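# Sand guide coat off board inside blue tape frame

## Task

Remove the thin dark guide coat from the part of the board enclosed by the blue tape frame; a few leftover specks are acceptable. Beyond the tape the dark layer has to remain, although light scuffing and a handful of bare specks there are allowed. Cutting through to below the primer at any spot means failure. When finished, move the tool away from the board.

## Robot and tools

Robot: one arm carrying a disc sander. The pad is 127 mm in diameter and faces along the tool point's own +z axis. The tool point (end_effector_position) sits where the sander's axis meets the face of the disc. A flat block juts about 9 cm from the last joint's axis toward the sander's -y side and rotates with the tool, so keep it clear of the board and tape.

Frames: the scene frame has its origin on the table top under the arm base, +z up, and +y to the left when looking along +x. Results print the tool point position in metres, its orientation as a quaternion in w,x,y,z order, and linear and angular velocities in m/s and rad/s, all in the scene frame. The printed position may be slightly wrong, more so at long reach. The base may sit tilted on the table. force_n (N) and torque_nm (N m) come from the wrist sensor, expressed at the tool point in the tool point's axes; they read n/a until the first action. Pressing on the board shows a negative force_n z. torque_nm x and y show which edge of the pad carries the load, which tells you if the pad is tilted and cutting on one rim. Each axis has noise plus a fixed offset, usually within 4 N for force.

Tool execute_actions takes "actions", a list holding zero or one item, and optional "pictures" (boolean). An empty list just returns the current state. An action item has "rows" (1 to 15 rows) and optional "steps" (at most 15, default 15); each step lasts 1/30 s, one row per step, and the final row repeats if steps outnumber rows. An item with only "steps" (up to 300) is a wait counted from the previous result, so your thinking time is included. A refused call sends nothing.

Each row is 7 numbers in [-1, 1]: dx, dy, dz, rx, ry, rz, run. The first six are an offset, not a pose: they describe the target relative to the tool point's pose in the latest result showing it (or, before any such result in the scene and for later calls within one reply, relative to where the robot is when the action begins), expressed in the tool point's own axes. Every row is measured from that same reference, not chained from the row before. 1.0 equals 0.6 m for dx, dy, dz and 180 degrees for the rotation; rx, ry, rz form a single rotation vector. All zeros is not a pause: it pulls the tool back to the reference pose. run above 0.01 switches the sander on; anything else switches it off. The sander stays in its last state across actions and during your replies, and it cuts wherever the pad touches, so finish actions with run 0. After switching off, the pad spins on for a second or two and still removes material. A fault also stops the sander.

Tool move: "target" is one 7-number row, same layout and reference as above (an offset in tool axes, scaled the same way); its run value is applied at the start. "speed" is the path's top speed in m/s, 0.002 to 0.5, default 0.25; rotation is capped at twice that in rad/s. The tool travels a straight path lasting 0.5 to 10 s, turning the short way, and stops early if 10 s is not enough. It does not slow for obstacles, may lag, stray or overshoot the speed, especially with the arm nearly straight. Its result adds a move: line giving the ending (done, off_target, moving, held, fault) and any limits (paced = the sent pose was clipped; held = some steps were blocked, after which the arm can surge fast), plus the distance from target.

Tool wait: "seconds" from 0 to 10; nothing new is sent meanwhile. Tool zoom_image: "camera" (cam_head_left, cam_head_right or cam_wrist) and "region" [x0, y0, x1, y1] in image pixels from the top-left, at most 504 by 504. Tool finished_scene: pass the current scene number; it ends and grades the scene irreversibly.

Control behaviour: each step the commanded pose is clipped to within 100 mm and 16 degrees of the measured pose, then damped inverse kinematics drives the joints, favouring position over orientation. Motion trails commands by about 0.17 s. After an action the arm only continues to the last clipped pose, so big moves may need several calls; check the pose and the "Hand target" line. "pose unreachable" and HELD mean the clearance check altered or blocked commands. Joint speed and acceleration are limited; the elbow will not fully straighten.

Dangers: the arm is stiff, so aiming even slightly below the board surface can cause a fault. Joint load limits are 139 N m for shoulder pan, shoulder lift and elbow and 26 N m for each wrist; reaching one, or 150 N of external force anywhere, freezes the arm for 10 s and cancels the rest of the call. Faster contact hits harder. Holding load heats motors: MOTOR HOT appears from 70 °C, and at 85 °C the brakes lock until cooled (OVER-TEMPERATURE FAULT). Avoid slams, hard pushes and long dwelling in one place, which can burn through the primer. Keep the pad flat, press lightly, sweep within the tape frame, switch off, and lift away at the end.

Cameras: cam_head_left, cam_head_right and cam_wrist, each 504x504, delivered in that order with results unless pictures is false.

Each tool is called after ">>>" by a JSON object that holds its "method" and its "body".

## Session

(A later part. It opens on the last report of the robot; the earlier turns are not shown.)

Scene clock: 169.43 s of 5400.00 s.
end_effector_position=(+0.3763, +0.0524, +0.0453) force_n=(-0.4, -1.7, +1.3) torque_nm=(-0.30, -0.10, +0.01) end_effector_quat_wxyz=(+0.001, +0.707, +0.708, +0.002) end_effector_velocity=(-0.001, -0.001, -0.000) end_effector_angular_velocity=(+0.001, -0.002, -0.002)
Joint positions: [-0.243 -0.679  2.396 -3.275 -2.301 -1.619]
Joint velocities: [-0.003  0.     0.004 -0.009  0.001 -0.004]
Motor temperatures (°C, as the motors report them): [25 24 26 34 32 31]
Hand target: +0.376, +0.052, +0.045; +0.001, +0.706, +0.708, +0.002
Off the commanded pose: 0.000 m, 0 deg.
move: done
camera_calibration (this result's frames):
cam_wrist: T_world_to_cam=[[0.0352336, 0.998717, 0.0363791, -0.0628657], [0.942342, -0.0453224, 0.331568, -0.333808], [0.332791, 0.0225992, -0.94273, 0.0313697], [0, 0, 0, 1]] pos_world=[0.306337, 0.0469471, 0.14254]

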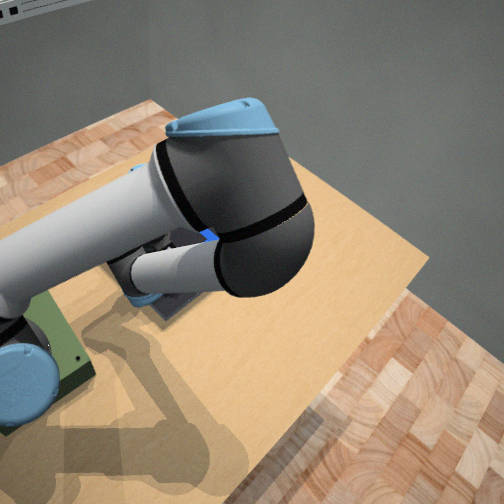

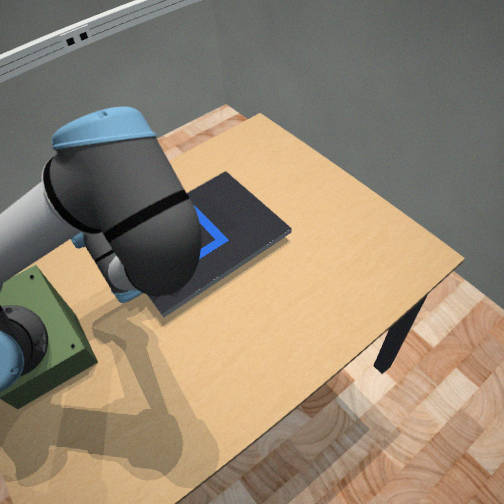

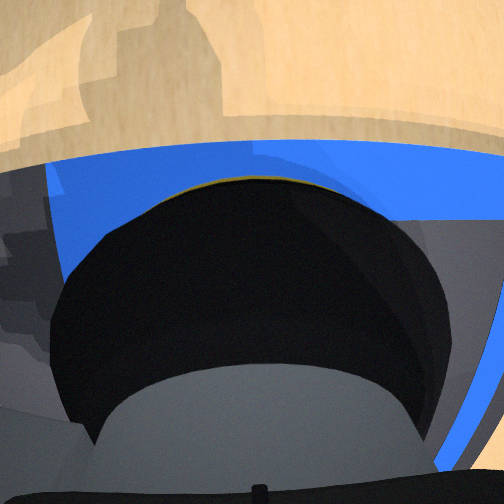

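>>> {"method": "execute_actions", "body": {"actions": [{"rows": [[0,0,0.0006,0,0,0,1],[0,0,0.0012,0,0,0,1],[0,0,0.0018,0,0,0,1],[0,0,0.0024,0,0,0,1],[0,0,0.0030,0,0,0,1],[0,0,0.0035,0,0,0,1],[0,0,0.00393,0,0,0,1]], "steps": 15}], "pictures": false}}

>>> {"method": "execute_actions", "body": {"actions": [{"steps": 16}], "pictures": false}}

>>> {"method": "execute_actions", "body": {"actions": [{"steps": 16}], "pictures": false}}

>>> {"method": "execute_actions", "body": {"actions": [{"steps": 15}], "pictures": false}}

>>> {"method": "execute_actions", "body": {"actions": [{"rows": [[0,0,-0.001,0,0,0,0],[0,0,-0.002,0,0,0,0],[0,0,-0.003,0,0,0,0],[0,0,-0.004,0,0,0,0]], "steps": 10}], "pictures": false}}

>>> {"method": "move", "body": {"target": [-0.001, 0.1697, 0, 0, 0, 0, 0], "speed": 0.13}}

Scene clock: 203.33 s of 5400.00 s.
end_effector_position=(+0.3763, +0.0523, +0.0431) force_n=(-3.3, -4.9, -38.1) torque_nm=(-0.85, +0.56, -0.04) end_effector_quat_wxyz=(+0.001, +0.707, +0.708, +0.002) end_effector_velocity=(+0.000, -0.000, -0.001) end_effector_angular_velocity=(-0.000, -0.000, -0.001)
Joint positions: [-0.247 -0.672  2.395 -3.286 -2.301 -1.624]
Joint velocities: [-0.002  0.002 -0.001 -0.003 -0.    -0.002]
Motor temperatures (°C, as the motors report them): [25 24 26 34 32 31]
Hand target: +0.376, +0.052, +0.043; +0.001, +0.707, +0.708, +0.002
Off the commanded pose: 0.000 m, 0 deg.
Steps of this call (steps 1 to 1002: nothing new was sent; steps 1003 to 1017: all 15 steps of this action). Readings (end_effector_position | what the end effector reports):
1003: (+0.3761, +0.0523, +0.0453) | force_n=(-0.7, +0.2, -0.1) torque_nm=(-0.15, -0.02, -0.41)
1004: (+0.3761, +0.0523, +0.0453) | force_n=(-0.8, -1.9, -0.1) torque_nm=(-0.41, -0.11, -0.40)
1006: (+0.3761, +0.0523, +0.0450) | force_n=(-1.1, -2.2, -1.3) torque_nm=(-0.27, +0.05, -0.33)
1010: (+0.3762, +0.0523, +0.0438) | force_n=(-0.7, +1.7, -4.2) torque_nm=(-0.10, -0.11, -0.12)
1017: the state above

Scene clock: 203.87 s of 5400.00 s.
end_effector_position=(+0.3763, +0.0524, +0.0430) force_n=(-3.7, -4.2, -49.2) torque_nm=(+0.24, +0.37, -0.13) end_effector_quat_wxyz=(+0.001, +0.707, +0.708, +0.002) end_effector_velocity=(-0.000, +0.000, -0.000) end_effector_angular_velocity=(-0.000, +0.001, +0.001)
Joint positions: [-0.247 -0.672  2.395 -3.286 -2.301 -1.624]
Joint velocities: [-0.     0.    -0.     0.001 -0.    -0.   ]
Motor temperatures (°C, as the motors report them): [25 24 26 34 32 31]
Hand target: +0.376, +0.052, +0.043; +0.001, +0.707, +0.708, +0.002
Off the commanded pose: 0.000 m, 0 deg.
Steps of this call (steps 1 to 16: nothing new was sent). Readings (end_effector_position | what the end effector reports):
1: (+0.3763, +0.0523, +0.0431) | force_n=(-2.8, -3.1, -42.0) torque_nm=(+0.13, +0.14, -0.06)
2: (+0.3763, +0.0523, +0.0431) | force_n=(+2.2, +2.7, -37.4) torque_nm=(-0.54, -0.63, -0.12)
4: (+0.3763, +0.0523, +0.0430) | force_n=(-0.1, -0.8, -44.6) torque_nm=(+0.24, -0.30, -0.18)
8: (+0.3763, +0.0524, +0.0430) | force_n=(-4.7, -1.3, -43.0) torque_nm=(-0.49, +0.56, -0.01)
16: the state above

Scene clock: 204.40 s of 5400.00 s.
end_effector_position=(+0.3763, +0.0524, +0.0430) force_n=(-7.5, -4.6, -46.4) torque_nm=(-0.18, +1.01, -0.17) end_effector_quat_wxyz=(+0.001, +0.707, +0.708, +0.002) end_effector_velocity=(-0.001, -0.000, +0.000) end_effector_angular_velocity=(+0.000, +0.001, +0.002)
Joint positions: [-0.247 -0.672  2.395 -3.286 -2.301 -1.624]
Joint velocities: [ 0.    -0.001  0.002  0.001  0.    -0.   ]
Motor temperatures (°C, as the motors report them): [25 24 26 34 32 31]
Hand target: +0.376, +0.052, +0.043; +0.001, +0.707, +0.708, +0.002
Off the commanded pose: 0.000 m, 0 deg.
Steps of this call (steps 1 to 16: nothing new was sent). Readings (end_effector_position | what the end effector reports):
1: (+0.3763, +0.0524, +0.0430) | force_n=(+0.4, +3.3, -39.7) torque_nm=(-0.61, -0.42, -0.11)
2: (+0.3763, +0.0524, +0.0430) | force_n=(-6.2, -3.9, -47.8) torque_nm=(-0.17, +0.70, -0.12)
4: (+0.3763, +0.0524, +0.0430) | force_n=(-6.9, -3.3, -42.2) torque_nm=(-0.71, +0.90, -0.05)
8: (+0.3763, +0.0524, +0.0430) | force_n=(+0.7, +3.6, -41.1) torque_nm=(-0.57, -0.45, -0.15)
16: the state above

Scene clock: 204.90 s of 5400.00 s.
end_effector_position=(+0.3763, +0.0524, +0.0430) force_n=(+2.2, +3.2, -42.0) torque_nm=(-0.14, -0.80, -0.11) end_effector_quat_wxyz=(+0.001, +0.707, +0.708, +0.002) end_effector_velocity=(-0.001, +0.000, -0.000) end_effector_angular_velocity=(+0.000, +0.002, +0.002)
Joint positions: [-0.247 -0.672  2.395 -3.286 -2.301 -1.624]
Joint velocities: [ 0.     0.001  0.001 -0.     0.    -0.001]
Motor temperatures (°C, as the motors report them): [25 24 26 34 32 31]
Hand target: +0.376, +0.052, +0.043; +0.001, +0.707, +0.708, +0.002
Off the commanded pose: 0.000 m, 0 deg.
Steps of this call (steps 1 to 15: nothing new was sent). Readings (end_effector_position | what the end effector reports):
1: (+0.3763, +0.0524, +0.0430) | force_n=(+2.9, +4.1, -43.0) torque_nm=(+0.13, -0.75, -0.07)
2: (+0.3763, +0.0524, +0.0430) | force_n=(-4.6, -5.2, -44.4) torque_nm=(-0.90, +0.64, -0.18)
4: (+0.3763, +0.0524, +0.0430) | force_n=(-0.3, +0.9, -39.5) torque_nm=(-0.78, -0.13, -0.15)
8: (+0.3763, +0.0524, +0.0430) | force_n=(+2.2, +5.1, -44.5) torque_nm=(+0.22, -0.82, -0.10)
15: the state above

Scene clock: 205.23 s of 5400.00 s.
end_effector_position=(+0.3763, +0.0524, +0.0451) force_n=(-2.7, -0.9, -1.3) torque_nm=(-0.32, +0.27, +0.06) end_effector_quat_wxyz=(+0.001, +0.706, +0.708, +0.002) end_effector_velocity=(-0.001, -0.000, +0.003) end_effector_angular_velocity=(+0.000, -0.001, -0.001)
Joint positions: [-0.243 -0.679  2.395 -3.276 -2.301 -1.619]
Joint velocities: [ 0.005 -0.01   0.004  0.008  0.     0.006]
Motor temperatures (°C, as the motors report them): [25 24 26 34 32 31]
Hand target: +0.376, +0.052, +0.045; +0.001, +0.707, +0.708, +0.002
Off the commanded pose: 0.000 m, 0 deg.
Steps of this call (steps 1 to 10: all 10 steps of this action). Readings (end_effector_position | what the end effector reports):
1: (+0.3763, +0.0524, +0.0430) | force_n=(-7.3, -6.1, -50.0) torque_nm=(-0.12, +1.01, +0.04)
2: (+0.3762, +0.0524, +0.0430) | force_n=(-6.8, -3.7, -40.8) torque_nm=(-0.82, +0.92, +0.03)
4: (+0.3763, +0.0524, +0.0435) | force_n=(+0.5, +0.4, -24.8) torque_nm=(+0.26, -0.35, +0.12)
8: (+0.3763, +0.0524, +0.0448) | force_n=(+1.1, +3.0, +0.1) torque_nm=(+0.12, -0.24, -0.08)
10: the state above

Scene clock: 206.73 s of 5400.00 s.
end_effector_position=(+0.4779, +0.0518, +0.0458) force_n=(-2.1, +3.6, -2.2) torque_nm=(+0.27, +0.09, -0.05) end_effector_quat_wxyz=(+0.001, +0.706, +0.708, +0.002) end_effector_velocity=(+0.002, +0.001, -0.001) end_effector_angular_velocity=(-0.000, +0.002, +0.001)
Joint positions: [-0.237 -0.674  2.132 -3.011 -2.301 -1.61 ]
Joint velocities: [ 0.     0.003 -0.007  0.006 -0.     0.001]
Motor temperatures (°C, as the motors report them): [25 24 26 34 32 31]
Hand target: +0.478, +0.052, +0.046; +0.001, +0.707, +0.708, +0.002
Off the commanded pose: 0.000 m, 0 deg.
move: done
camera_calibration (this result's frames):
cam_wrist: T_world_to_cam=[[0.0352096, 0.998715, 0.0364376, -0.0658974], [0.942316, -0.045321, 0.331642, -0.42973], [0.332868, 0.0226587, -0.942701, -0.0020559], [0, 0, 0, 1]] pos_world=[0.407946, 0.0463835, 0.14298]

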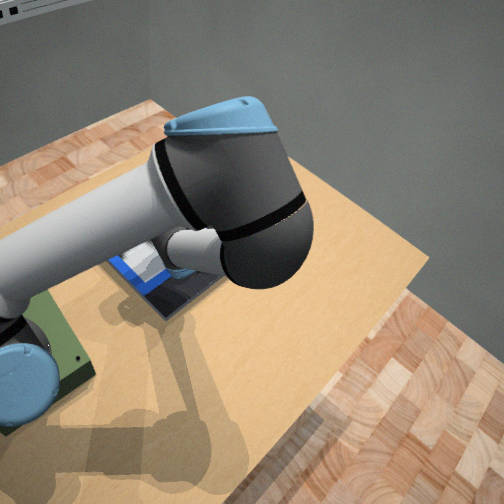

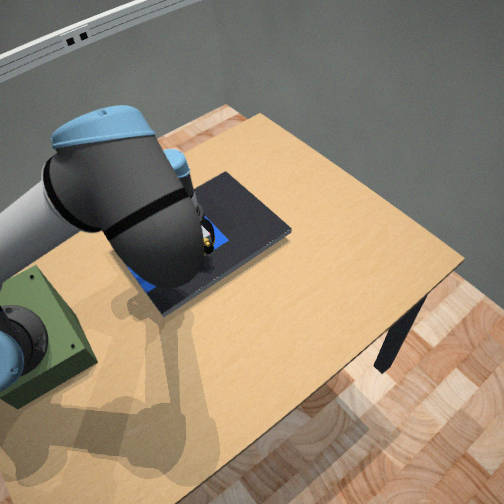

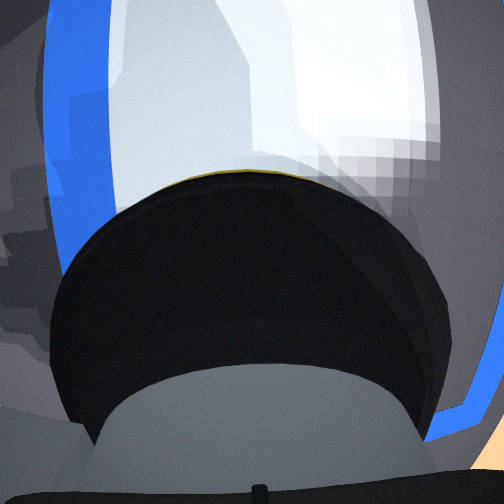

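>>> {"method": "execute_actions", "body": {"actions": [{"rows": [[0,0,0.0006,0,0,0,1],[0,0,0.0012,0,0,0,1],[0,0,0.0018,0,0,0,1],[0,0,0.0024,0,0,0,1],[0,0,0.0030,0,0,0,1],[0,0,0.0035,0,0,0,1],[0,0,0.00399,0,0,0,1]], "steps": 15}], "pictures": false}}

>>> {"method": "execute_actions", "body": {"actions": [{"steps": 15}], "pictures": false}}

>>> {"method": "execute_actions", "body": {"actions": [{"steps": 15}], "pictures": false}}

>>> {"method": "execute_actions", "body": {"actions": [{"steps": 15}], "pictures": false}}

>>> {"method": "execute_actions", "body": {"actions": [{"rows": [[0,0,-0.001,0,0,0,0],[0,0,-0.002,0,0,0,0],[0,0,-0.003,0,0,0,0],[0,0,-0.004,0,0,0,0]], "steps": 10}], "pictures": false}}

>>> {"method": "move", "body": {"target": [0.1167, 0.001, 0, 0, 0, 0, 0], "speed": 0.13}}

Scene clock: 216.47 s of 5400.00 s.
end_effector_position=(+0.4780, +0.0518, +0.0436) force_n=(-2.4, +0.2, -36.3) torque_nm=(+0.32, -0.11, -0.26) end_effector_quat_wxyz=(+0.001, +0.707, +0.708, +0.002) end_effector_velocity=(-0.001, +0.000, -0.001) end_effector_angular_velocity=(+0.000, +0.002, +0.001)
Joint positions: [-0.24  -0.669  2.132 -3.019 -2.301 -1.614]
Joint velocities: [-0.001  0.002  0.001 -0.001 -0.    -0.001]
Motor temperatures (°C, as the motors report them): [25 24 26 34 32 31]
Hand target: +0.478, +0.052, +0.043; +0.001, +0.706, +0.708, +0.002
Off the commanded pose: 0.000 m, 0 deg.
Steps of this call (steps 1 to 277: nothing new was sent; steps 278 to 292: all 15 steps of this action). Readings (end_effector_position | what the end effector reports):
278: (+0.4781, +0.0518, +0.0458) | force_n=(-3.0, +1.0, -1.8) torque_nm=(-0.01, +0.36, -0.57)
279: (+0.4781, +0.0519, +0.0457) | force_n=(-3.2, -0.1, -2.2) torque_nm=(-0.12, +0.27, -0.44)
281: (+0.4781, +0.0519, +0.0454) | force_n=(-0.5, -1.7, +1.2) torque_nm=(-0.47, -0.02, -0.22)
285: (+0.4780, +0.0518, +0.0443) | force_n=(-3.8, -0.4, -7.5) torque_nm=(-0.03, +0.45, -0.14)
292: the state above

Scene clock: 216.97 s of 5400.00 s.
end_effector_position=(+0.4779, +0.0518, +0.0434) force_n=(-1.4, +2.6, -37.0) torque_nm=(-0.46, -0.03, -0.22) end_effector_quat_wxyz=(+0.001, +0.707, +0.708, +0.002) end_effector_velocity=(+0.000, -0.000, +0.000) end_effector_angular_velocity=(-0.000, -0.001, -0.001)
Joint positions: [-0.24  -0.669  2.132 -3.019 -2.301 -1.615]
Joint velocities: [-0.    -0.001  0.    -0.001 -0.     0.   ]
Motor temperatures (°C, as the motors report them): [25 24 26 34 32 31]
Hand target: +0.478, +0.052, +0.043; +0.001, +0.706, +0.708, +0.002
Off the commanded pose: 0.000 m, 0 deg.
Steps of this call (steps 1 to 15: nothing new was sent). Readings (end_effector_position | what the end effector reports):
1: (+0.4780, +0.0518, +0.0435) | force_n=(+1.2, +5.3, -36.0) torque_nm=(-0.13, -0.55, -0.09)
2: (+0.4780, +0.0518, +0.0435) | force_n=(-5.7, -3.6, -39.3) torque_nm=(-0.65, +0.58, -0.11)
4: (+0.4780, +0.0518, +0.0435) | force_n=(+1.7, +4.8, -35.4) torque_nm=(-0.09, -0.46, +0.03)
8: (+0.4779, +0.0518, +0.0434) | force_n=(-7.4, -4.3, -41.8) torque_nm=(-0.26, +0.86, -0.03)
15: the state above

Scene clock: 217.47 s of 5400.00 s.
end_effector_position=(+0.4779, +0.0518, +0.0434) force_n=(+0.4, +3.1, -37.7) torque_nm=(-0.62, -0.51, -0.13) end_effector_quat_wxyz=(+0.001, +0.707, +0.708, +0.002) end_effector_velocity=(+0.002, -0.001, +0.001) end_effector_angular_velocity=(-0.000, -0.002, -0.002)
Joint positions: [-0.24  -0.669  2.132 -3.019 -2.301 -1.615]
Joint velocities: [ 0.    -0.001 -0.003  0.001 -0.     0.   ]
Motor temperatures (°C, as the motors report them): [25 24 26 34 32 31]
Hand target: +0.478, +0.052, +0.043; +0.001, +0.706, +0.708, +0.002
Off the commanded pose: 0.000 m, 0 deg.
Steps of this call (steps 1 to 15: nothing new was sent). Readings (end_effector_position | what the end effector reports):
1: (+0.4779, +0.0518, +0.0434) | force_n=(-5.7, -5.9, -44.1) torque_nm=(-0.18, +0.67, -0.14)
2: (+0.4779, +0.0518, +0.0434) | force_n=(+1.6, +5.7, -39.1) torque_nm=(+0.26, -0.64, -0.08)
4: (+0.4779, +0.0518, +0.0434) | force_n=(+0.0, -1.5, -46.8) torque_nm=(+0.20, -0.34, -0.06)
8: (+0.4779, +0.0518, +0.0434) | force_n=(-5.3, -1.0, -37.6) torque_nm=(-0.44, +0.65, -0.07)
15: the state above

Scene clock: 217.97 s of 5400.00 s.
end_effector_position=(+0.4779, +0.0518, +0.0434) force_n=(+1.3, +4.1, -37.3) torque_nm=(-0.30, -0.49, -0.03) end_effector_quat_wxyz=(+0.001, +0.707, +0.708, +0.002) end_effector_velocity=(-0.000, -0.000, +0.000) end_effector_angular_velocity=(-0.000, +0.000, +0.000)
Joint positions: [-0.24  -0.669  2.132 -3.019 -2.301 -1.615]
Joint velocities: [ 0.    -0.001  0.     0.001 -0.     0.   ]
Motor temperatures (°C, as the motors report them): [25 24 26 34 32 31]
Hand target: +0.478, +0.052, +0.043; +0.001, +0.706, +0.708, +0.002
Off the commanded pose: 0.000 m, 0 deg.
Steps of this call (steps 1 to 15: nothing new was sent). Readings (end_effector_position | what the end effector reports):
1: (+0.4779, +0.0518, +0.0434) | force_n=(-4.8, -3.8, -47.5) torque_nm=(+0.01, +0.54, -0.04)
2: (+0.4779, +0.0518, +0.0434) | force_n=(+2.4, +6.3, -44.1) torque_nm=(+0.40, -0.75, -0.12)
4: (+0.4779, +0.0518, +0.0434) | force_n=(-3.6, +1.9, -46.4) torque_nm=(+0.78, +0.20, -0.09)
8: (+0.4779, +0.0518, +0.0434) | force_n=(-5.7, -1.7, -39.4) torque_nm=(-0.48, +0.68, -0.01)
15: the state above

Scene clock: 218.30 s of 5400.00 s.
end_effector_position=(+0.4778, +0.0519, +0.0454) force_n=(-1.6, -2.7, -1.4) torque_nm=(-0.42, +0.08, +0.02) end_effector_quat_wxyz=(+0.001, +0.706, +0.708, +0.002) end_effector_velocity=(+0.000, -0.000, +0.003) end_effector_angular_velocity=(-0.000, -0.002, -0.001)
Joint positions: [-0.237 -0.673  2.132 -3.012 -2.301 -1.61 ]
Joint velocities: [ 0.004 -0.007  0.     0.008 -0.     0.006]
Motor temperatures (°C, as the motors report them): [25 24 26 34 32 31]
Hand target: +0.478, +0.052, +0.046; +0.001, +0.707, +0.708, +0.002
Off the commanded pose: 0.000 m, 0 deg.
Steps of this call (steps 1 to 10: all 10 steps of this action). Readings (end_effector_position | what the end effector reports):
1: (+0.4779, +0.0518, +0.0434) | force_n=(-4.6, -5.2, -46.3) torque_nm=(+0.09, +0.44, -0.04)
2: (+0.4779, +0.0518, +0.0434) | force_n=(-7.0, -4.8, -42.8) torque_nm=(-0.31, +0.91, -0.17)
4: (+0.4778, +0.0519, +0.0439) | force_n=(-1.5, +0.6, -25.1) torque_nm=(+0.40, -0.14, +0.00)
8: (+0.4777, +0.0519, +0.0451) | force_n=(-1.4, -0.3, -0.4) torque_nm=(-0.25, -0.01, +0.07)
10: the state above

Scene clock: 219.53 s of 5400.00 s.
end_effector_position=(+0.4784, +0.1218, +0.0459) force_n=(-0.7, -0.6, +0.9) torque_nm=(-0.25, -0.09, -0.03) end_effector_quat_wxyz=(+0.001, +0.706, +0.708, +0.002) end_effector_velocity=(-0.001, +0.002, -0.000) end_effector_angular_velocity=(-0.000, +0.002, +0.001)
Joint positions: [-0.128 -0.57   2.056 -2.943 -2.293 -1.466]
Joint velocities: [ 0.003  0.004 -0.003  0.005  0.     0.006]
Motor temperatures (°C, as the motors report them): [25 24 26 34 32 31]
Hand target: +0.478, +0.122, +0.046; +0.001, +0.706, +0.708, +0.002
Off the commanded pose: 0.000 m, 0 deg.
move: done
camera_calibration (this result's frames):
cam_wrist: T_world_to_cam=[[0.0351663, 0.998706, 0.0367433, -0.135786], [0.942289, -0.0453837, 0.331712, -0.427052], [0.33295, 0.0229577, -0.942665, -0.00376678], [0, 0, 0, 1]] pos_world=[0.408435, 0.116315, 0.143096]

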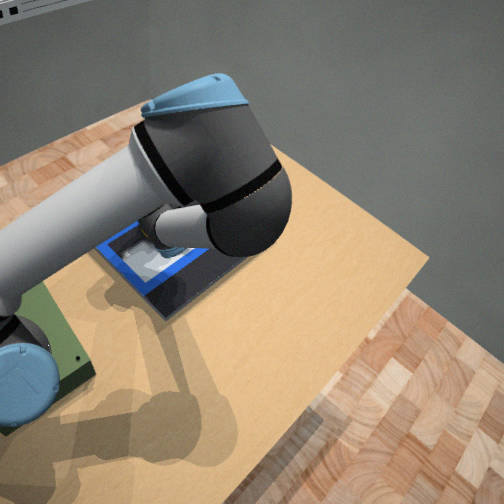

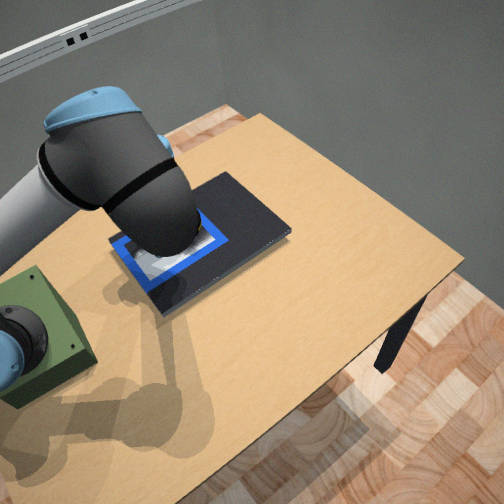

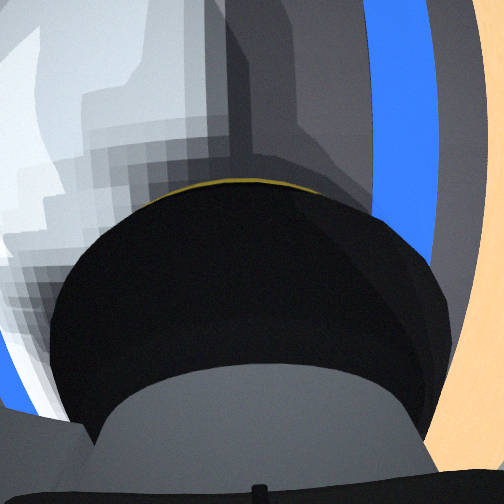

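>>> {"method": "zoom_image", "body": {"camera": "cam_head_right", "region": [100, 190, 240, 310]}}

>>> {"method": "zoom_image", "body": {"camera": "cam_wrist", "region": [0, 100, 252, 420]}}

Region (100, 190, 240, 310) of cam_head_right's 504x504 image, scaled by 3.600, with more detail than that image has; it fills the top 432 rows of this view, and the rest is white.

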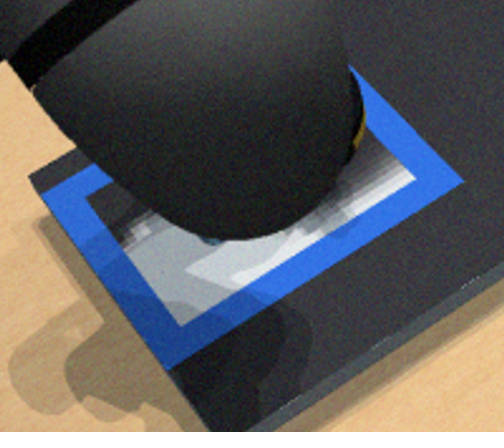

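Region (0, 100, 252, 420) of cam_wrist's 504x504 image, scaled by 1.575, with more detail than that image has; it fills the left 397 columns of this view, and the rest is white.

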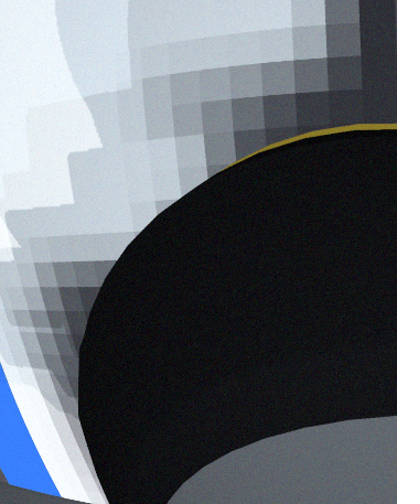

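>>> {"method": "execute_actions", "body": {"actions": [{"rows": [[0,0,0.0006,0.0001,-0.0001,0,1],[0,0,0.0012,0.0002,-0.0002,0,1],[0,0,0.0018,0.0002,-0.0002,0,1],[0,0,0.0024,0.0002,-0.0002,0,1],[0,0,0.0030,0.0002,-0.0002,0,1],[0,0,0.0036,0.0002,-0.0002,0,1],[0,0,0.0041,0.0002,-0.0002,0,1]], "steps": 15}], "pictures": false}}

>>> {"method": "execute_actions", "body": {"actions": [{"steps": 16}], "pictures": false}}

>>> {"method": "execute_actions", "body": {"actions": [{"steps": 16}], "pictures": false}}

>>> {"method": "execute_actions", "body": {"actions": [{"steps": 16}], "pictures": false}}

>>> {"method": "execute_actions", "body": {"actions": [{"rows": [[0,0,-0.001,0,0,0,0],[0,0,-0.002,0,0,0,0],[0,0,-0.003,0,0,0,0],[0,0,-0.004,0,0,0,0]], "steps": 10}], "pictures": false}}

>>> {"method": "move", "body": {"target": [0.001, -0.1697, 0, -0.0003, 0, 0, 0], "speed": 0.13}}

Scene clock: 242.70 s of 5400.00 s.
end_effector_position=(+0.4785, +0.1217, +0.0436) force_n=(-6.9, -2.8, -37.1) torque_nm=(+0.15, +0.74, -0.07) end_effector_quat_wxyz=(+0.001, +0.707, +0.708, +0.002) end_effector_velocity=(-0.001, +0.000, -0.002) end_effector_angular_velocity=(-0.000, +0.004, +0.003)
Joint positions: [-0.131 -0.565  2.055 -2.95  -2.294 -1.469]
Joint velocities: [-0.001  0.003  0.001  0.001  0.    -0.001]
Motor temperatures (°C, as the motors report them): [25 24 26 34 32 31]
Hand target: +0.478, +0.122, +0.043; +0.001, +0.706, +0.708, +0.002
Off the commanded pose: 0.000 m, 0 deg.
Steps of this call (steps 1 to 680: nothing new was sent; steps 681 to 695: all 15 steps of this action). Readings (end_effector_position | what the end effector reports):
681: (+0.4784, +0.1220, +0.0459) | force_n=(-0.7, +1.8, -0.7) torque_nm=(+0.05, -0.06, -0.53)
682: (+0.4784, +0.1220, +0.0459) | force_n=(-1.2, -1.3, +1.7) torque_nm=(-0.30, +0.15, -0.45)
684: (+0.4783, +0.1220, +0.0455) | force_n=(-1.7, -0.3, +1.4) torque_nm=(-0.31, +0.11, -0.29)
688: (+0.4784, +0.1218, +0.0443) | force_n=(-2.8, -1.7, -7.7) torque_nm=(-0.62, +0.24, -0.22)
695: the state above

Scene clock: 243.23 s of 5400.00 s.
end_effector_position=(+0.4784, +0.1218, +0.0435) force_n=(-6.3, -3.5, -37.4) torque_nm=(-0.66, +0.83, -0.25) end_effector_quat_wxyz=(+0.001, +0.707, +0.708, +0.002) end_effector_velocity=(+0.000, -0.000, -0.000) end_effector_angular_velocity=(-0.000, -0.000, -0.000)
Joint positions: [-0.132 -0.565  2.055 -2.95  -2.294 -1.469]
Joint velocities: [-0.  0. -0.  0. -0.  0.]
Motor temperatures (°C, as the motors report them): [25 24 26 34 32 31]
Hand target: +0.478, +0.122, +0.043; +0.001, +0.706, +0.708, +0.002
Off the commanded pose: 0.000 m, 0 deg.
Steps of this call (steps 1 to 16: nothing new was sent). Readings (end_effector_position | what the end effector reports):
1: (+0.4785, +0.1217, +0.0436) | force_n=(+0.9, +1.5, -36.3) torque_nm=(+0.04, -0.41, -0.03)
2: (+0.4785, +0.1217, +0.0436) | force_n=(+0.6, +0.1, -34.1) torque_nm=(-0.82, -0.13, -0.06)
4: (+0.4785, +0.1217, +0.0435) | force_n=(+0.8, +3.1, -39.7) torque_nm=(+0.33, -0.42, -0.24)
8: (+0.4785, +0.1218, +0.0435) | force_n=(-3.7, +0.9, -37.9) torque_nm=(-0.35, +0.41, -0.17)
16: the state above

Scene clock: 243.77 s of 5400.00 s.
end_effector_position=(+0.4784, +0.1218, +0.0435) force_n=(-2.2, -1.2, -42.3) torque_nm=(-0.01, -0.04, -0.29) end_effector_quat_wxyz=(+0.001, +0.707, +0.708, +0.002) end_effector_velocity=(+0.001, -0.000, +0.000) end_effector_angular_velocity=(+0.000, -0.002, -0.002)
Joint positions: [-0.132 -0.565  2.055 -2.95  -2.294 -1.469]
Joint velocities: [ 0.    -0.    -0.002 -0.001 -0.    -0.   ]
Motor temperatures (°C, as the motors report them): [25 24 26 34 32 31]
Hand target: +0.478, +0.122, +0.043; +0.001, +0.706, +0.708, +0.002
Off the commanded pose: 0.000 m, 0 deg.
Steps of this call (steps 1 to 16: nothing new was sent). Readings (end_effector_position | what the end effector reports):
1: (+0.4784, +0.1218, +0.0435) | force_n=(-1.8, -1.7, -45.1) torque_nm=(+0.21, -0.15, -0.10)
2: (+0.4784, +0.1218, +0.0435) | force_n=(+0.3, +0.4, -37.7) torque_nm=(-0.85, -0.05, -0.07)
4: (+0.4784, +0.1218, +0.0435) | force_n=(+4.0, +2.5, -39.3) torque_nm=(-0.26, -0.81, -0.05)
8: (+0.4784, +0.1218, +0.0435) | force_n=(-6.0, -2.1, -45.3) torque_nm=(+0.34, +0.65, -0.15)
16: the state above

Scene clock: 244.30 s of 5400.00 s.
end_effector_position=(+0.4784, +0.1218, +0.0435) force_n=(-2.9, +2.0, -37.6) torque_nm=(-0.63, +0.37, -0.14) end_effector_quat_wxyz=(+0.001, +0.707, +0.708, +0.002) end_effector_velocity=(+0.000, +0.000, -0.000) end_effector_angular_velocity=(+0.000, -0.000, -0.001)
Joint positions: [-0.132 -0.565  2.055 -2.95  -2.294 -1.469]
Joint velocities: [ 0.     0.001 -0.001 -0.001  0.     0.   ]
Motor temperatures (°C, as the motors report them): [25 24 26 34 32 31]
Hand target: +0.478, +0.122, +0.043; +0.001, +0.706, +0.708, +0.002
Off the commanded pose: 0.000 m, 0 deg.
Steps of this call (steps 1 to 16: nothing new was sent). Readings (end_effector_position | what the end effector reports):
1: (+0.4784, +0.1218, +0.0435) | force_n=(-0.1, +4.6, -39.8) torque_nm=(-0.25, +0.08, -0.18)
2: (+0.4784, +0.1218, +0.0435) | force_n=(-7.2, -3.4, -46.5) torque_nm=(+0.35, +0.72, +0.03)
4: (+0.4784, +0.1218, +0.0435) | force_n=(-6.3, -3.8, -42.2) torque_nm=(-0.59, +0.86, -0.14)
8: (+0.4784, +0.1218, +0.0435) | force_n=(+3.0, +2.1, -40.2) torque_nm=(-0.51, -0.68, +0.03)
16: the state above

Scene clock: 244.63 s of 5400.00 s.
end_effector_position=(+0.4783, +0.1219, +0.0455) force_n=(-2.0, +1.0, -0.8) torque_nm=(-0.14, +0.27, -0.07) end_effector_quat_wxyz=(+0.001, +0.706, +0.708, +0.001) end_effector_velocity=(+0.001, -0.000, +0.004) end_effector_angular_velocity=(+0.001, -0.003, -0.003)
Joint positions: [-0.129 -0.569  2.055 -2.943 -2.294 -1.466]
Joint velocities: [ 0.004 -0.008 -0.001  0.008  0.001  0.005]
Motor temperatures (°C, as the motors report them): [25 24 26 34 32 31]
Hand target: +0.478, +0.122, +0.046; +0.001, +0.707, +0.708, +0.002
Off the commanded pose: 0.000 m, 0 deg.
Steps of this call (steps 1 to 10: all 10 steps of this action). Readings (end_effector_position | what the end effector reports):
1: (+0.4784, +0.1218, +0.0435) | force_n=(-2.4, +0.9, -48.2) torque_nm=(+0.48, +0.05, +0.06)
2: (+0.4784, +0.1218, +0.0435) | force_n=(-5.5, -3.8, -47.6) torque_nm=(+0.08, +0.54, +0.05)
4: (+0.4783, +0.1218, +0.0439) | force_n=(+1.4, +3.3, -23.9) torque_nm=(+0.08, -0.49, +0.09)
8: (+0.4782, +0.1219, +0.0451) | force_n=(-1.2, +1.4, +1.2) torque_nm=(-0.03, +0.06, +0.02)
10: the state above

Scene clock: 246.13 s of 5400.00 s.
end_effector_position=(+0.3768, +0.1224, +0.0455) force_n=(-0.5, -0.2, -0.6) torque_nm=(-0.27, -0.01, -0.06) end_effector_quat_wxyz=(+0.001, +0.707, +0.708, +0.002) end_effector_velocity=(-0.001, -0.000, +0.000) end_effector_angular_velocity=(+0.000, -0.002, -0.001)
Joint positions: [-0.106 -0.576  2.309 -3.172 -2.291 -1.437]
Joint velocities: [ 0.001  0.     0.003 -0.006  0.     0.   ]
Motor temperatures (°C, as the motors report them): [25 24 26 34 32 31]
Hand target: +0.377, +0.122, +0.045; +0.001, +0.706, +0.708, +0.002
Off the commanded pose: 0.000 m, 0 deg.
move: done
camera_calibration (this result's frames):
cam_wrist: T_world_to_cam=[[0.0352148, 0.998725, 0.0361713, -0.132777], [0.942198, -0.0452455, 0.331988, -0.331145], [0.333202, 0.0223896, -0.94259, 0.0295974], [0, 0, 0, 1]] pos_world=[0.306818, 0.116962, 0.142637]

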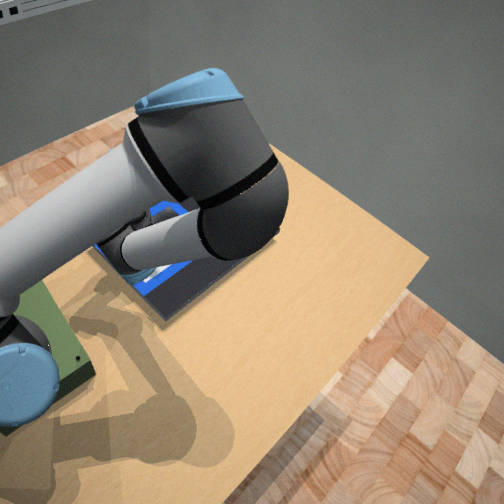

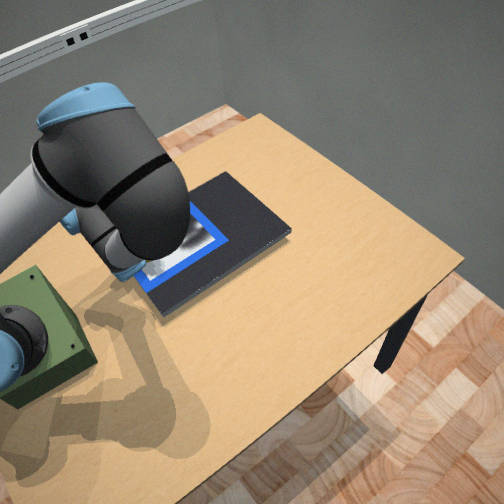

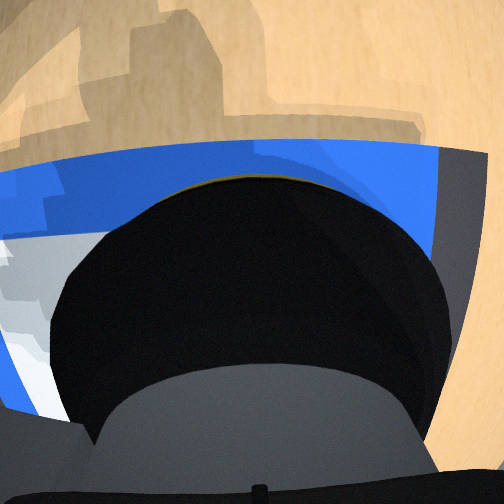

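>>> {"method": "execute_actions", "body": {"actions": [{"rows": [[0,0,0.0006,0,0,0,1],[0,0,0.0012,0,0,0,1],[0,0,0.0018,0,0,0,1],[0,0,0.0024,0,0,0,1],[0,0,0.0030,0,0,0,1],[0,0,0.0036,0,0,0,1],[0,0,0.00404,0,0,0,1]], "steps": 15}], "pictures": false}}

>>> {"method": "execute_actions", "body": {"actions": [{"steps": 15}], "pictures": false}}

>>> {"method": "execute_actions", "body": {"actions": [{"steps": 15}], "pictures": false}}

>>> {"method": "execute_actions", "body": {"actions": [{"steps": 15}], "pictures": false}}

>>> {"method": "execute_actions", "body": {"actions": [{"rows": [[0,0,-0.001,0,0,0,0],[0,0,-0.002,0,0,0,0],[0,0,-0.003,0,0,0,0],[0,0,-0.004,0,0,0,0]], "steps": 8}], "pictures": false}}

>>> {"method": "move", "body": {"target": [-0.058, 0.333, -0.142, 0, 0, 0, 0], "speed": 0.25}}

Scene clock: 256.17 s of 5400.00 s.
end_effector_position=(+0.3768, +0.1223, +0.0432) force_n=(-6.8, -3.0, -39.8) torque_nm=(-0.21, +0.95, -0.14) end_effector_quat_wxyz=(+0.001, +0.707, +0.708, +0.002) end_effector_velocity=(+0.000, -0.000, -0.001) end_effector_angular_velocity=(+0.000, -0.000, +0.001)
Joint positions: [-0.11  -0.569  2.308 -3.181 -2.292 -1.442]
Joint velocities: [-0.002  0.002 -0.001 -0.002  0.    -0.003]
Motor temperatures (°C, as the motors report them): [25 24 26 34 32 31]
Hand target: +0.377, +0.122, +0.043; +0.001, +0.707, +0.708, +0.002
Off the commanded pose: 0.000 m, 0 deg.
Steps of this call (steps 1 to 286: nothing new was sent; steps 287 to 301: all 15 steps of this action). Readings (end_effector_position | what the end effector reports):
287: (+0.3766, +0.1224, +0.0454) | force_n=(-3.8, -0.5, -1.2) torque_nm=(-0.25, +0.27, -0.64)
288: (+0.3765, +0.1224, +0.0454) | force_n=(-1.5, -2.0, -1.2) torque_nm=(-0.35, +0.05, -0.42)
290: (+0.3764, +0.1225, +0.0450) | force_n=(-1.5, -0.4, +0.1) torque_nm=(-0.21, +0.17, -0.22)
294: (+0.3766, +0.1224, +0.0439) | force_n=(+2.6, +3.1, -7.6) torque_nm=(+0.11, -0.55, -0.07)
301: the state above

Scene clock: 256.67 s of 5400.00 s.
end_effector_position=(+0.3768, +0.1224, +0.0430) force_n=(-8.0, -3.5, -46.2) torque_nm=(+0.00, +0.96, -0.13) end_effector_quat_wxyz=(+0.001, +0.707, +0.708, +0.002) end_effector_velocity=(+0.001, -0.000, +0.000) end_effector_angular_velocity=(+0.000, -0.001, -0.001)
Joint positions: [-0.11  -0.569  2.308 -3.182 -2.292 -1.442]
Joint velocities: [-0.    -0.001 -0.     0.001  0.     0.   ]
Motor temperatures (°C, as the motors report them): [25 24 26 34 32 31]
Hand target: +0.377, +0.122, +0.043; +0.001, +0.707, +0.708, +0.002
Off the commanded pose: 0.000 m, 0 deg.
Steps of this call (steps 1 to 15: nothing new was sent). Readings (end_effector_position | what the end effector reports):
1: (+0.3768, +0.1223, +0.0432) | force_n=(-1.0, -2.1, -42.4) torque_nm=(+0.06, -0.29, -0.15)
2: (+0.3768, +0.1223, +0.0431) | force_n=(+3.1, +4.8, -38.3) torque_nm=(-0.37, -0.60, -0.10)
4: (+0.3768, +0.1223, +0.0431) | force_n=(+3.3, +3.4, -44.1) torque_nm=(+0.10, -0.74, -0.03)
8: (+0.3768, +0.1224, +0.0431) | force_n=(-9.8, -2.0, -46.3) torque_nm=(+0.21, +1.28, -0.12)
15: the state above

Scene clock: 257.17 s of 5400.00 s.
end_effector_position=(+0.3768, +0.1224, +0.0430) force_n=(+3.3, +3.4, -44.0) torque_nm=(-0.38, -0.42, -0.23) end_effector_quat_wxyz=(+0.001, +0.707, +0.708, +0.002) end_effector_velocity=(+0.000, -0.000, +0.000) end_effector_angular_velocity=(+0.000, -0.001, -0.001)
Joint positions: [-0.11  -0.569  2.308 -3.182 -2.292 -1.442]
Joint velocities: [ 0.    -0.001 -0.     0.     0.     0.   ]
Motor temperatures (°C, as the motors report them): [25 24 26 34 32 31]
Hand target: +0.377, +0.122, +0.043; +0.001, +0.707, +0.708, +0.002
Off the commanded pose: 0.000 m, 0 deg.
Steps of this call (steps 1 to 15: nothing new was sent). Readings (end_effector_position | what the end effector reports):
1: (+0.3768, +0.1224, +0.0430) | force_n=(+3.6, +3.3, -44.3) torque_nm=(+0.17, -0.82, -0.20)
2: (+0.3768, +0.1224, +0.0430) | force_n=(-4.2, -1.8, -42.3) torque_nm=(-0.49, +0.73, -0.12)
4: (+0.3768, +0.1224, +0.0430) | force_n=(-1.6, +4.2, -39.4) torque_nm=(-0.42, +0.15, -0.12)
8: (+0.3768, +0.1224, +0.0430) | force_n=(+5.4, +5.2, -46.9) torque_nm=(+0.08, -0.93, -0.12)
15: the state above

Scene clock: 257.67 s of 5400.00 s.
end_effector_position=(+0.3768, +0.1224, +0.0430) force_n=(-5.0, -2.1, -50.0) torque_nm=(+0.71, +0.41, -0.10) end_effector_quat_wxyz=(+0.001, +0.707, +0.708, +0.002) end_effector_velocity=(-0.000, +0.000, -0.000) end_effector_angular_velocity=(-0.000, +0.000, +0.001)
Joint positions: [-0.11  -0.569  2.308 -3.182 -2.292 -1.442]
Joint velocities: [-0.     0.001  0.001 -0.001 -0.    -0.001]
Motor temperatures (°C, as the motors report them): [25 24 26 34 32 31]
Hand target: +0.377, +0.122, +0.043; +0.001, +0.707, +0.708, +0.002
Off the commanded pose: 0.000 m, 0 deg.
Steps of this call (steps 1 to 15: nothing new was sent). Readings (end_effector_position | what the end effector reports):
1: (+0.3768, +0.1224, +0.0430) | force_n=(-8.1, -4.6, -45.9) torque_nm=(+0.05, +1.02, -0.21)
2: (+0.3768, +0.1224, +0.0430) | force_n=(+1.8, +2.0, -44.8) torque_nm=(-0.21, -0.46, +0.04)
4: (+0.3768, +0.1224, +0.0430) | force_n=(+0.1, +0.9, -48.5) torque_nm=(+0.27, -0.45, -0.02)
8: (+0.3768, +0.1224, +0.0430) | force_n=(-7.6, -4.0, -50.0) torque_nm=(+0.21, +0.93, -0.26)
15: the state above

Scene clock: 257.93 s of 5400.00 s.
end_effector_position=(+0.3768, +0.1224, +0.0448) force_n=(+0.0, +2.4, +0.2) torque_nm=(+0.07, -0.15, +0.01) end_effector_quat_wxyz=(+0.001, +0.706, +0.708, +0.002) end_effector_velocity=(+0.000, +0.000, +0.006) end_effector_angular_velocity=(+0.001, -0.003, -0.002)
Joint positions: [-0.107 -0.574  2.308 -3.174 -2.291 -1.438]
Joint velocities: [ 0.009 -0.016  0.003  0.017  0.002  0.011]
Motor temperatures (°C, as the motors report them): [25 24 26 34 32 31]
Hand target: +0.377, +0.122, +0.045; +0.001, +0.707, +0.708, +0.002
Off the commanded pose: 0.001 m, 0 deg.
Steps of this call (steps 1 to 8: all 8 steps of this action). Readings (end_effector_position | what the end effector reports):
1: (+0.3768, +0.1224, +0.0430) | force_n=(+0.7, +1.8, -42.6) torque_nm=(-0.65, -0.10, -0.09)
2: (+0.3768, +0.1224, +0.0431) | force_n=(+4.0, +4.3, -40.8) torque_nm=(-0.55, -0.59, -0.02)
4: (+0.3768, +0.1224, +0.0436) | force_n=(-6.0, -2.1, -24.7) torque_nm=(+0.08, +0.47, -0.11)
8: the state above

Scene clock: 259.63 s of 5400.00 s.
end_effector_position=(+0.5761, +0.0875, +0.1314) force_n=(-1.7, -0.1, +0.4) torque_nm=(-0.19, +0.11, +0.03) end_effector_quat_wxyz=(+0.001, +0.706, +0.708, +0.002) end_effector_velocity=(+0.001, +0.001, -0.000) end_effector_angular_velocity=(-0.001, +0.003, +0.001)
Joint positions: [-0.09  -0.702  1.806 -2.529 -2.289 -1.415]
Joint velocities: [ 0.     0.003 -0.006  0.007 -0.     0.001]
Motor temperatures (°C, as the motors report them): [25 24 26 34 32 31]
Hand target: +0.576, +0.088, +0.131; +0.001, +0.706, +0.708, +0.002
Off the commanded pose: 0.000 m, 0 deg.
move: done
camera_calibration (this result's frames):
cam_wrist: T_world_to_cam=[[0.0351697, 0.998722, 0.0362847, -0.108112], [0.942146, -0.0452443, 0.332137, -0.549053], [0.333354, 0.0225044, -0.942533, 0.0449028], [0, 0, 0, 1]] pos_world=[0.506121, 0.0821219, 0.228606]

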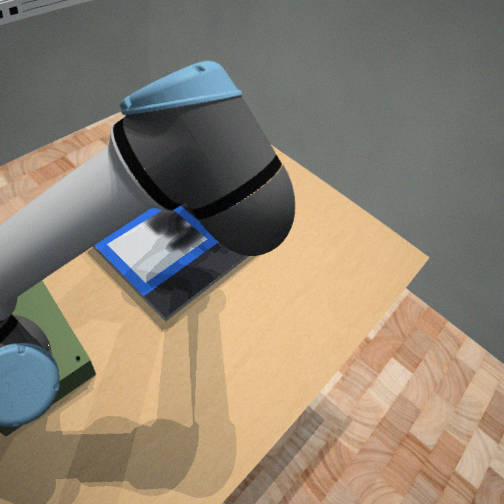

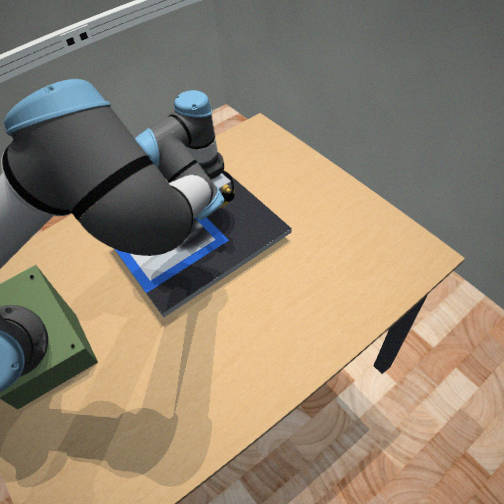

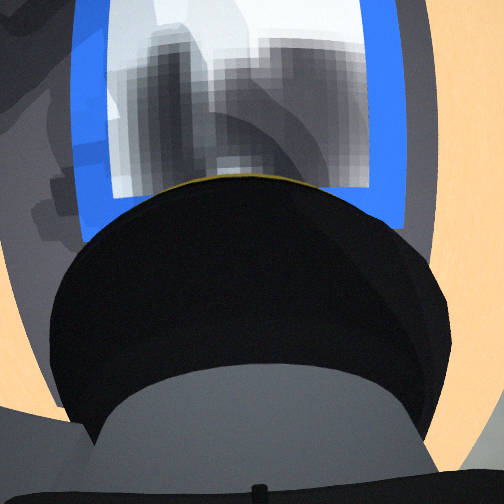

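>>> {"method": "zoom_image", "body": {"camera": "cam_wrist", "region": [70, 0, 410, 240]}}

>>> {"method": "zoom_image", "body": {"camera": "cam_head_left", "region": [85, 190, 235, 310]}}

Region (70, 0, 410, 240) of cam_wrist's 504x504 image, scaled by 1.482, with more detail than that image has; it fills the top 356 rows of this view, and the rest is white.

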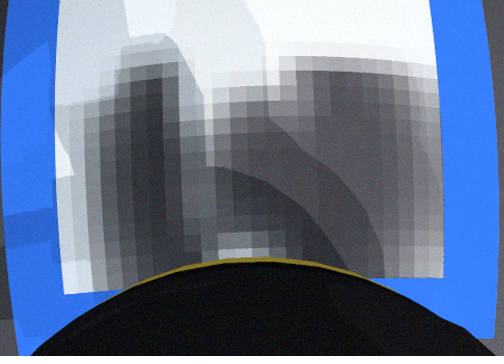

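Region (85, 190, 235, 310) of cam_head_left's 504x504 image, scaled by 3.360, with more detail than that image has; it fills the top 403 rows of this view, and the rest is white.

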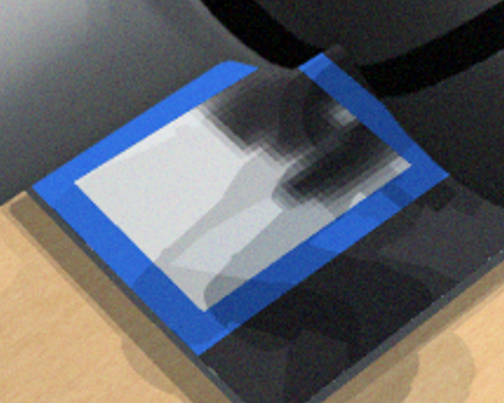

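>>> {"method": "zoom_image", "body": {"camera": "cam_wrist", "region": [100, 10, 260, 200]}}

>>> {"method": "zoom_image", "body": {"camera": "cam_wrist", "region": [200, 10, 390, 200]}}

Region (100, 10, 260, 200) of cam_wrist's 504x504 image, scaled by 2.653, with more detail than that image has; it fills the left 424 columns of this view, and the rest is white.

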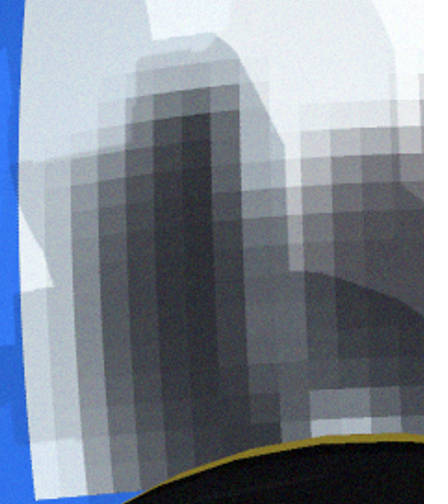

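Region (200, 10, 390, 200) of cam_wrist's 504x504 image, scaled by 2.653, with more detail than that image has.

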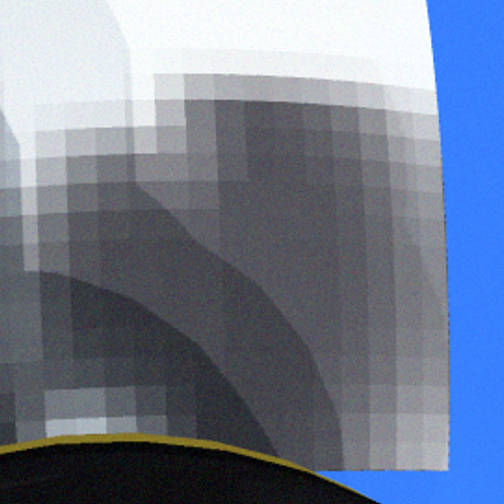

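>>> {"method": "move", "body": {"target": [0.04862, -0.1533, 0.14112, 0.00026, -0.00006, 0, 0], "speed": 0.2}}

Scene clock: 320.80 s of 5400.00 s.
end_effector_position=(+0.4846, +0.1167, +0.0465) force_n=(-3.1, -0.3, -1.1) torque_nm=(-0.21, +0.23, +0.13) end_effector_quat_wxyz=(+0.001, +0.707, +0.708, +0.001) end_effector_velocity=(-0.002, +0.001, -0.002) end_effector_angular_velocity=(+0.000, -0.001, +0.001)
Joint positions: [-0.136 -0.576  2.045 -2.932 -2.295 -1.475]
Joint velocities: [-0.001  0.005  0.004 -0.012 -0.    -0.004]
Motor temperatures (°C, as the motors report them): [25 24 26 34 32 31]
Hand target: +0.484, +0.117, +0.046; +0.001, +0.706, +0.708, +0.002
Off the commanded pose: 0.000 m, 0 deg.
move: done
camera_calibration (this result's frames):
cam_wrist: T_world_to_cam=[[0.0352609, 0.998738, 0.0357505, -0.130932], [0.942475, -0.0451306, 0.331215, -0.433409], [0.332411, 0.022015, -0.942878, -0.00481763], [0, 0, 0, 1]] pos_world=[0.414695, 0.111312, 0.14369]

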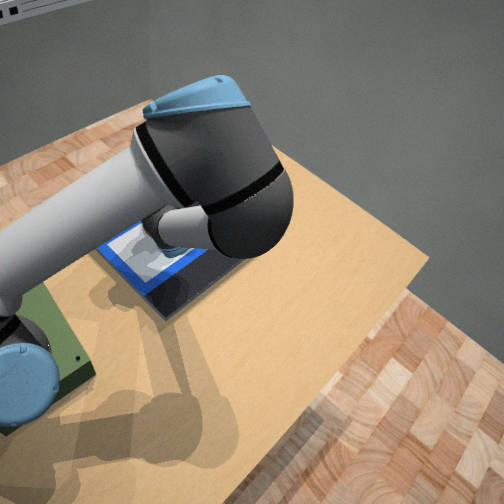

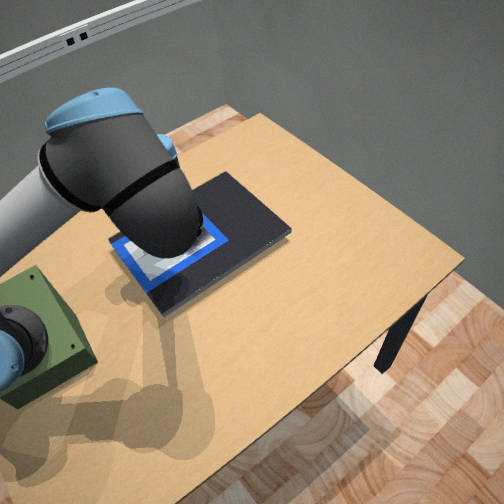

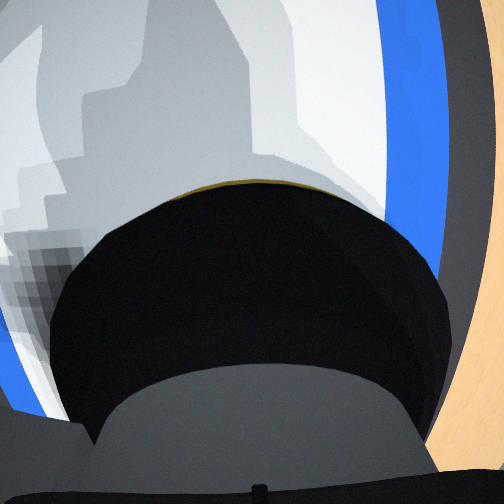

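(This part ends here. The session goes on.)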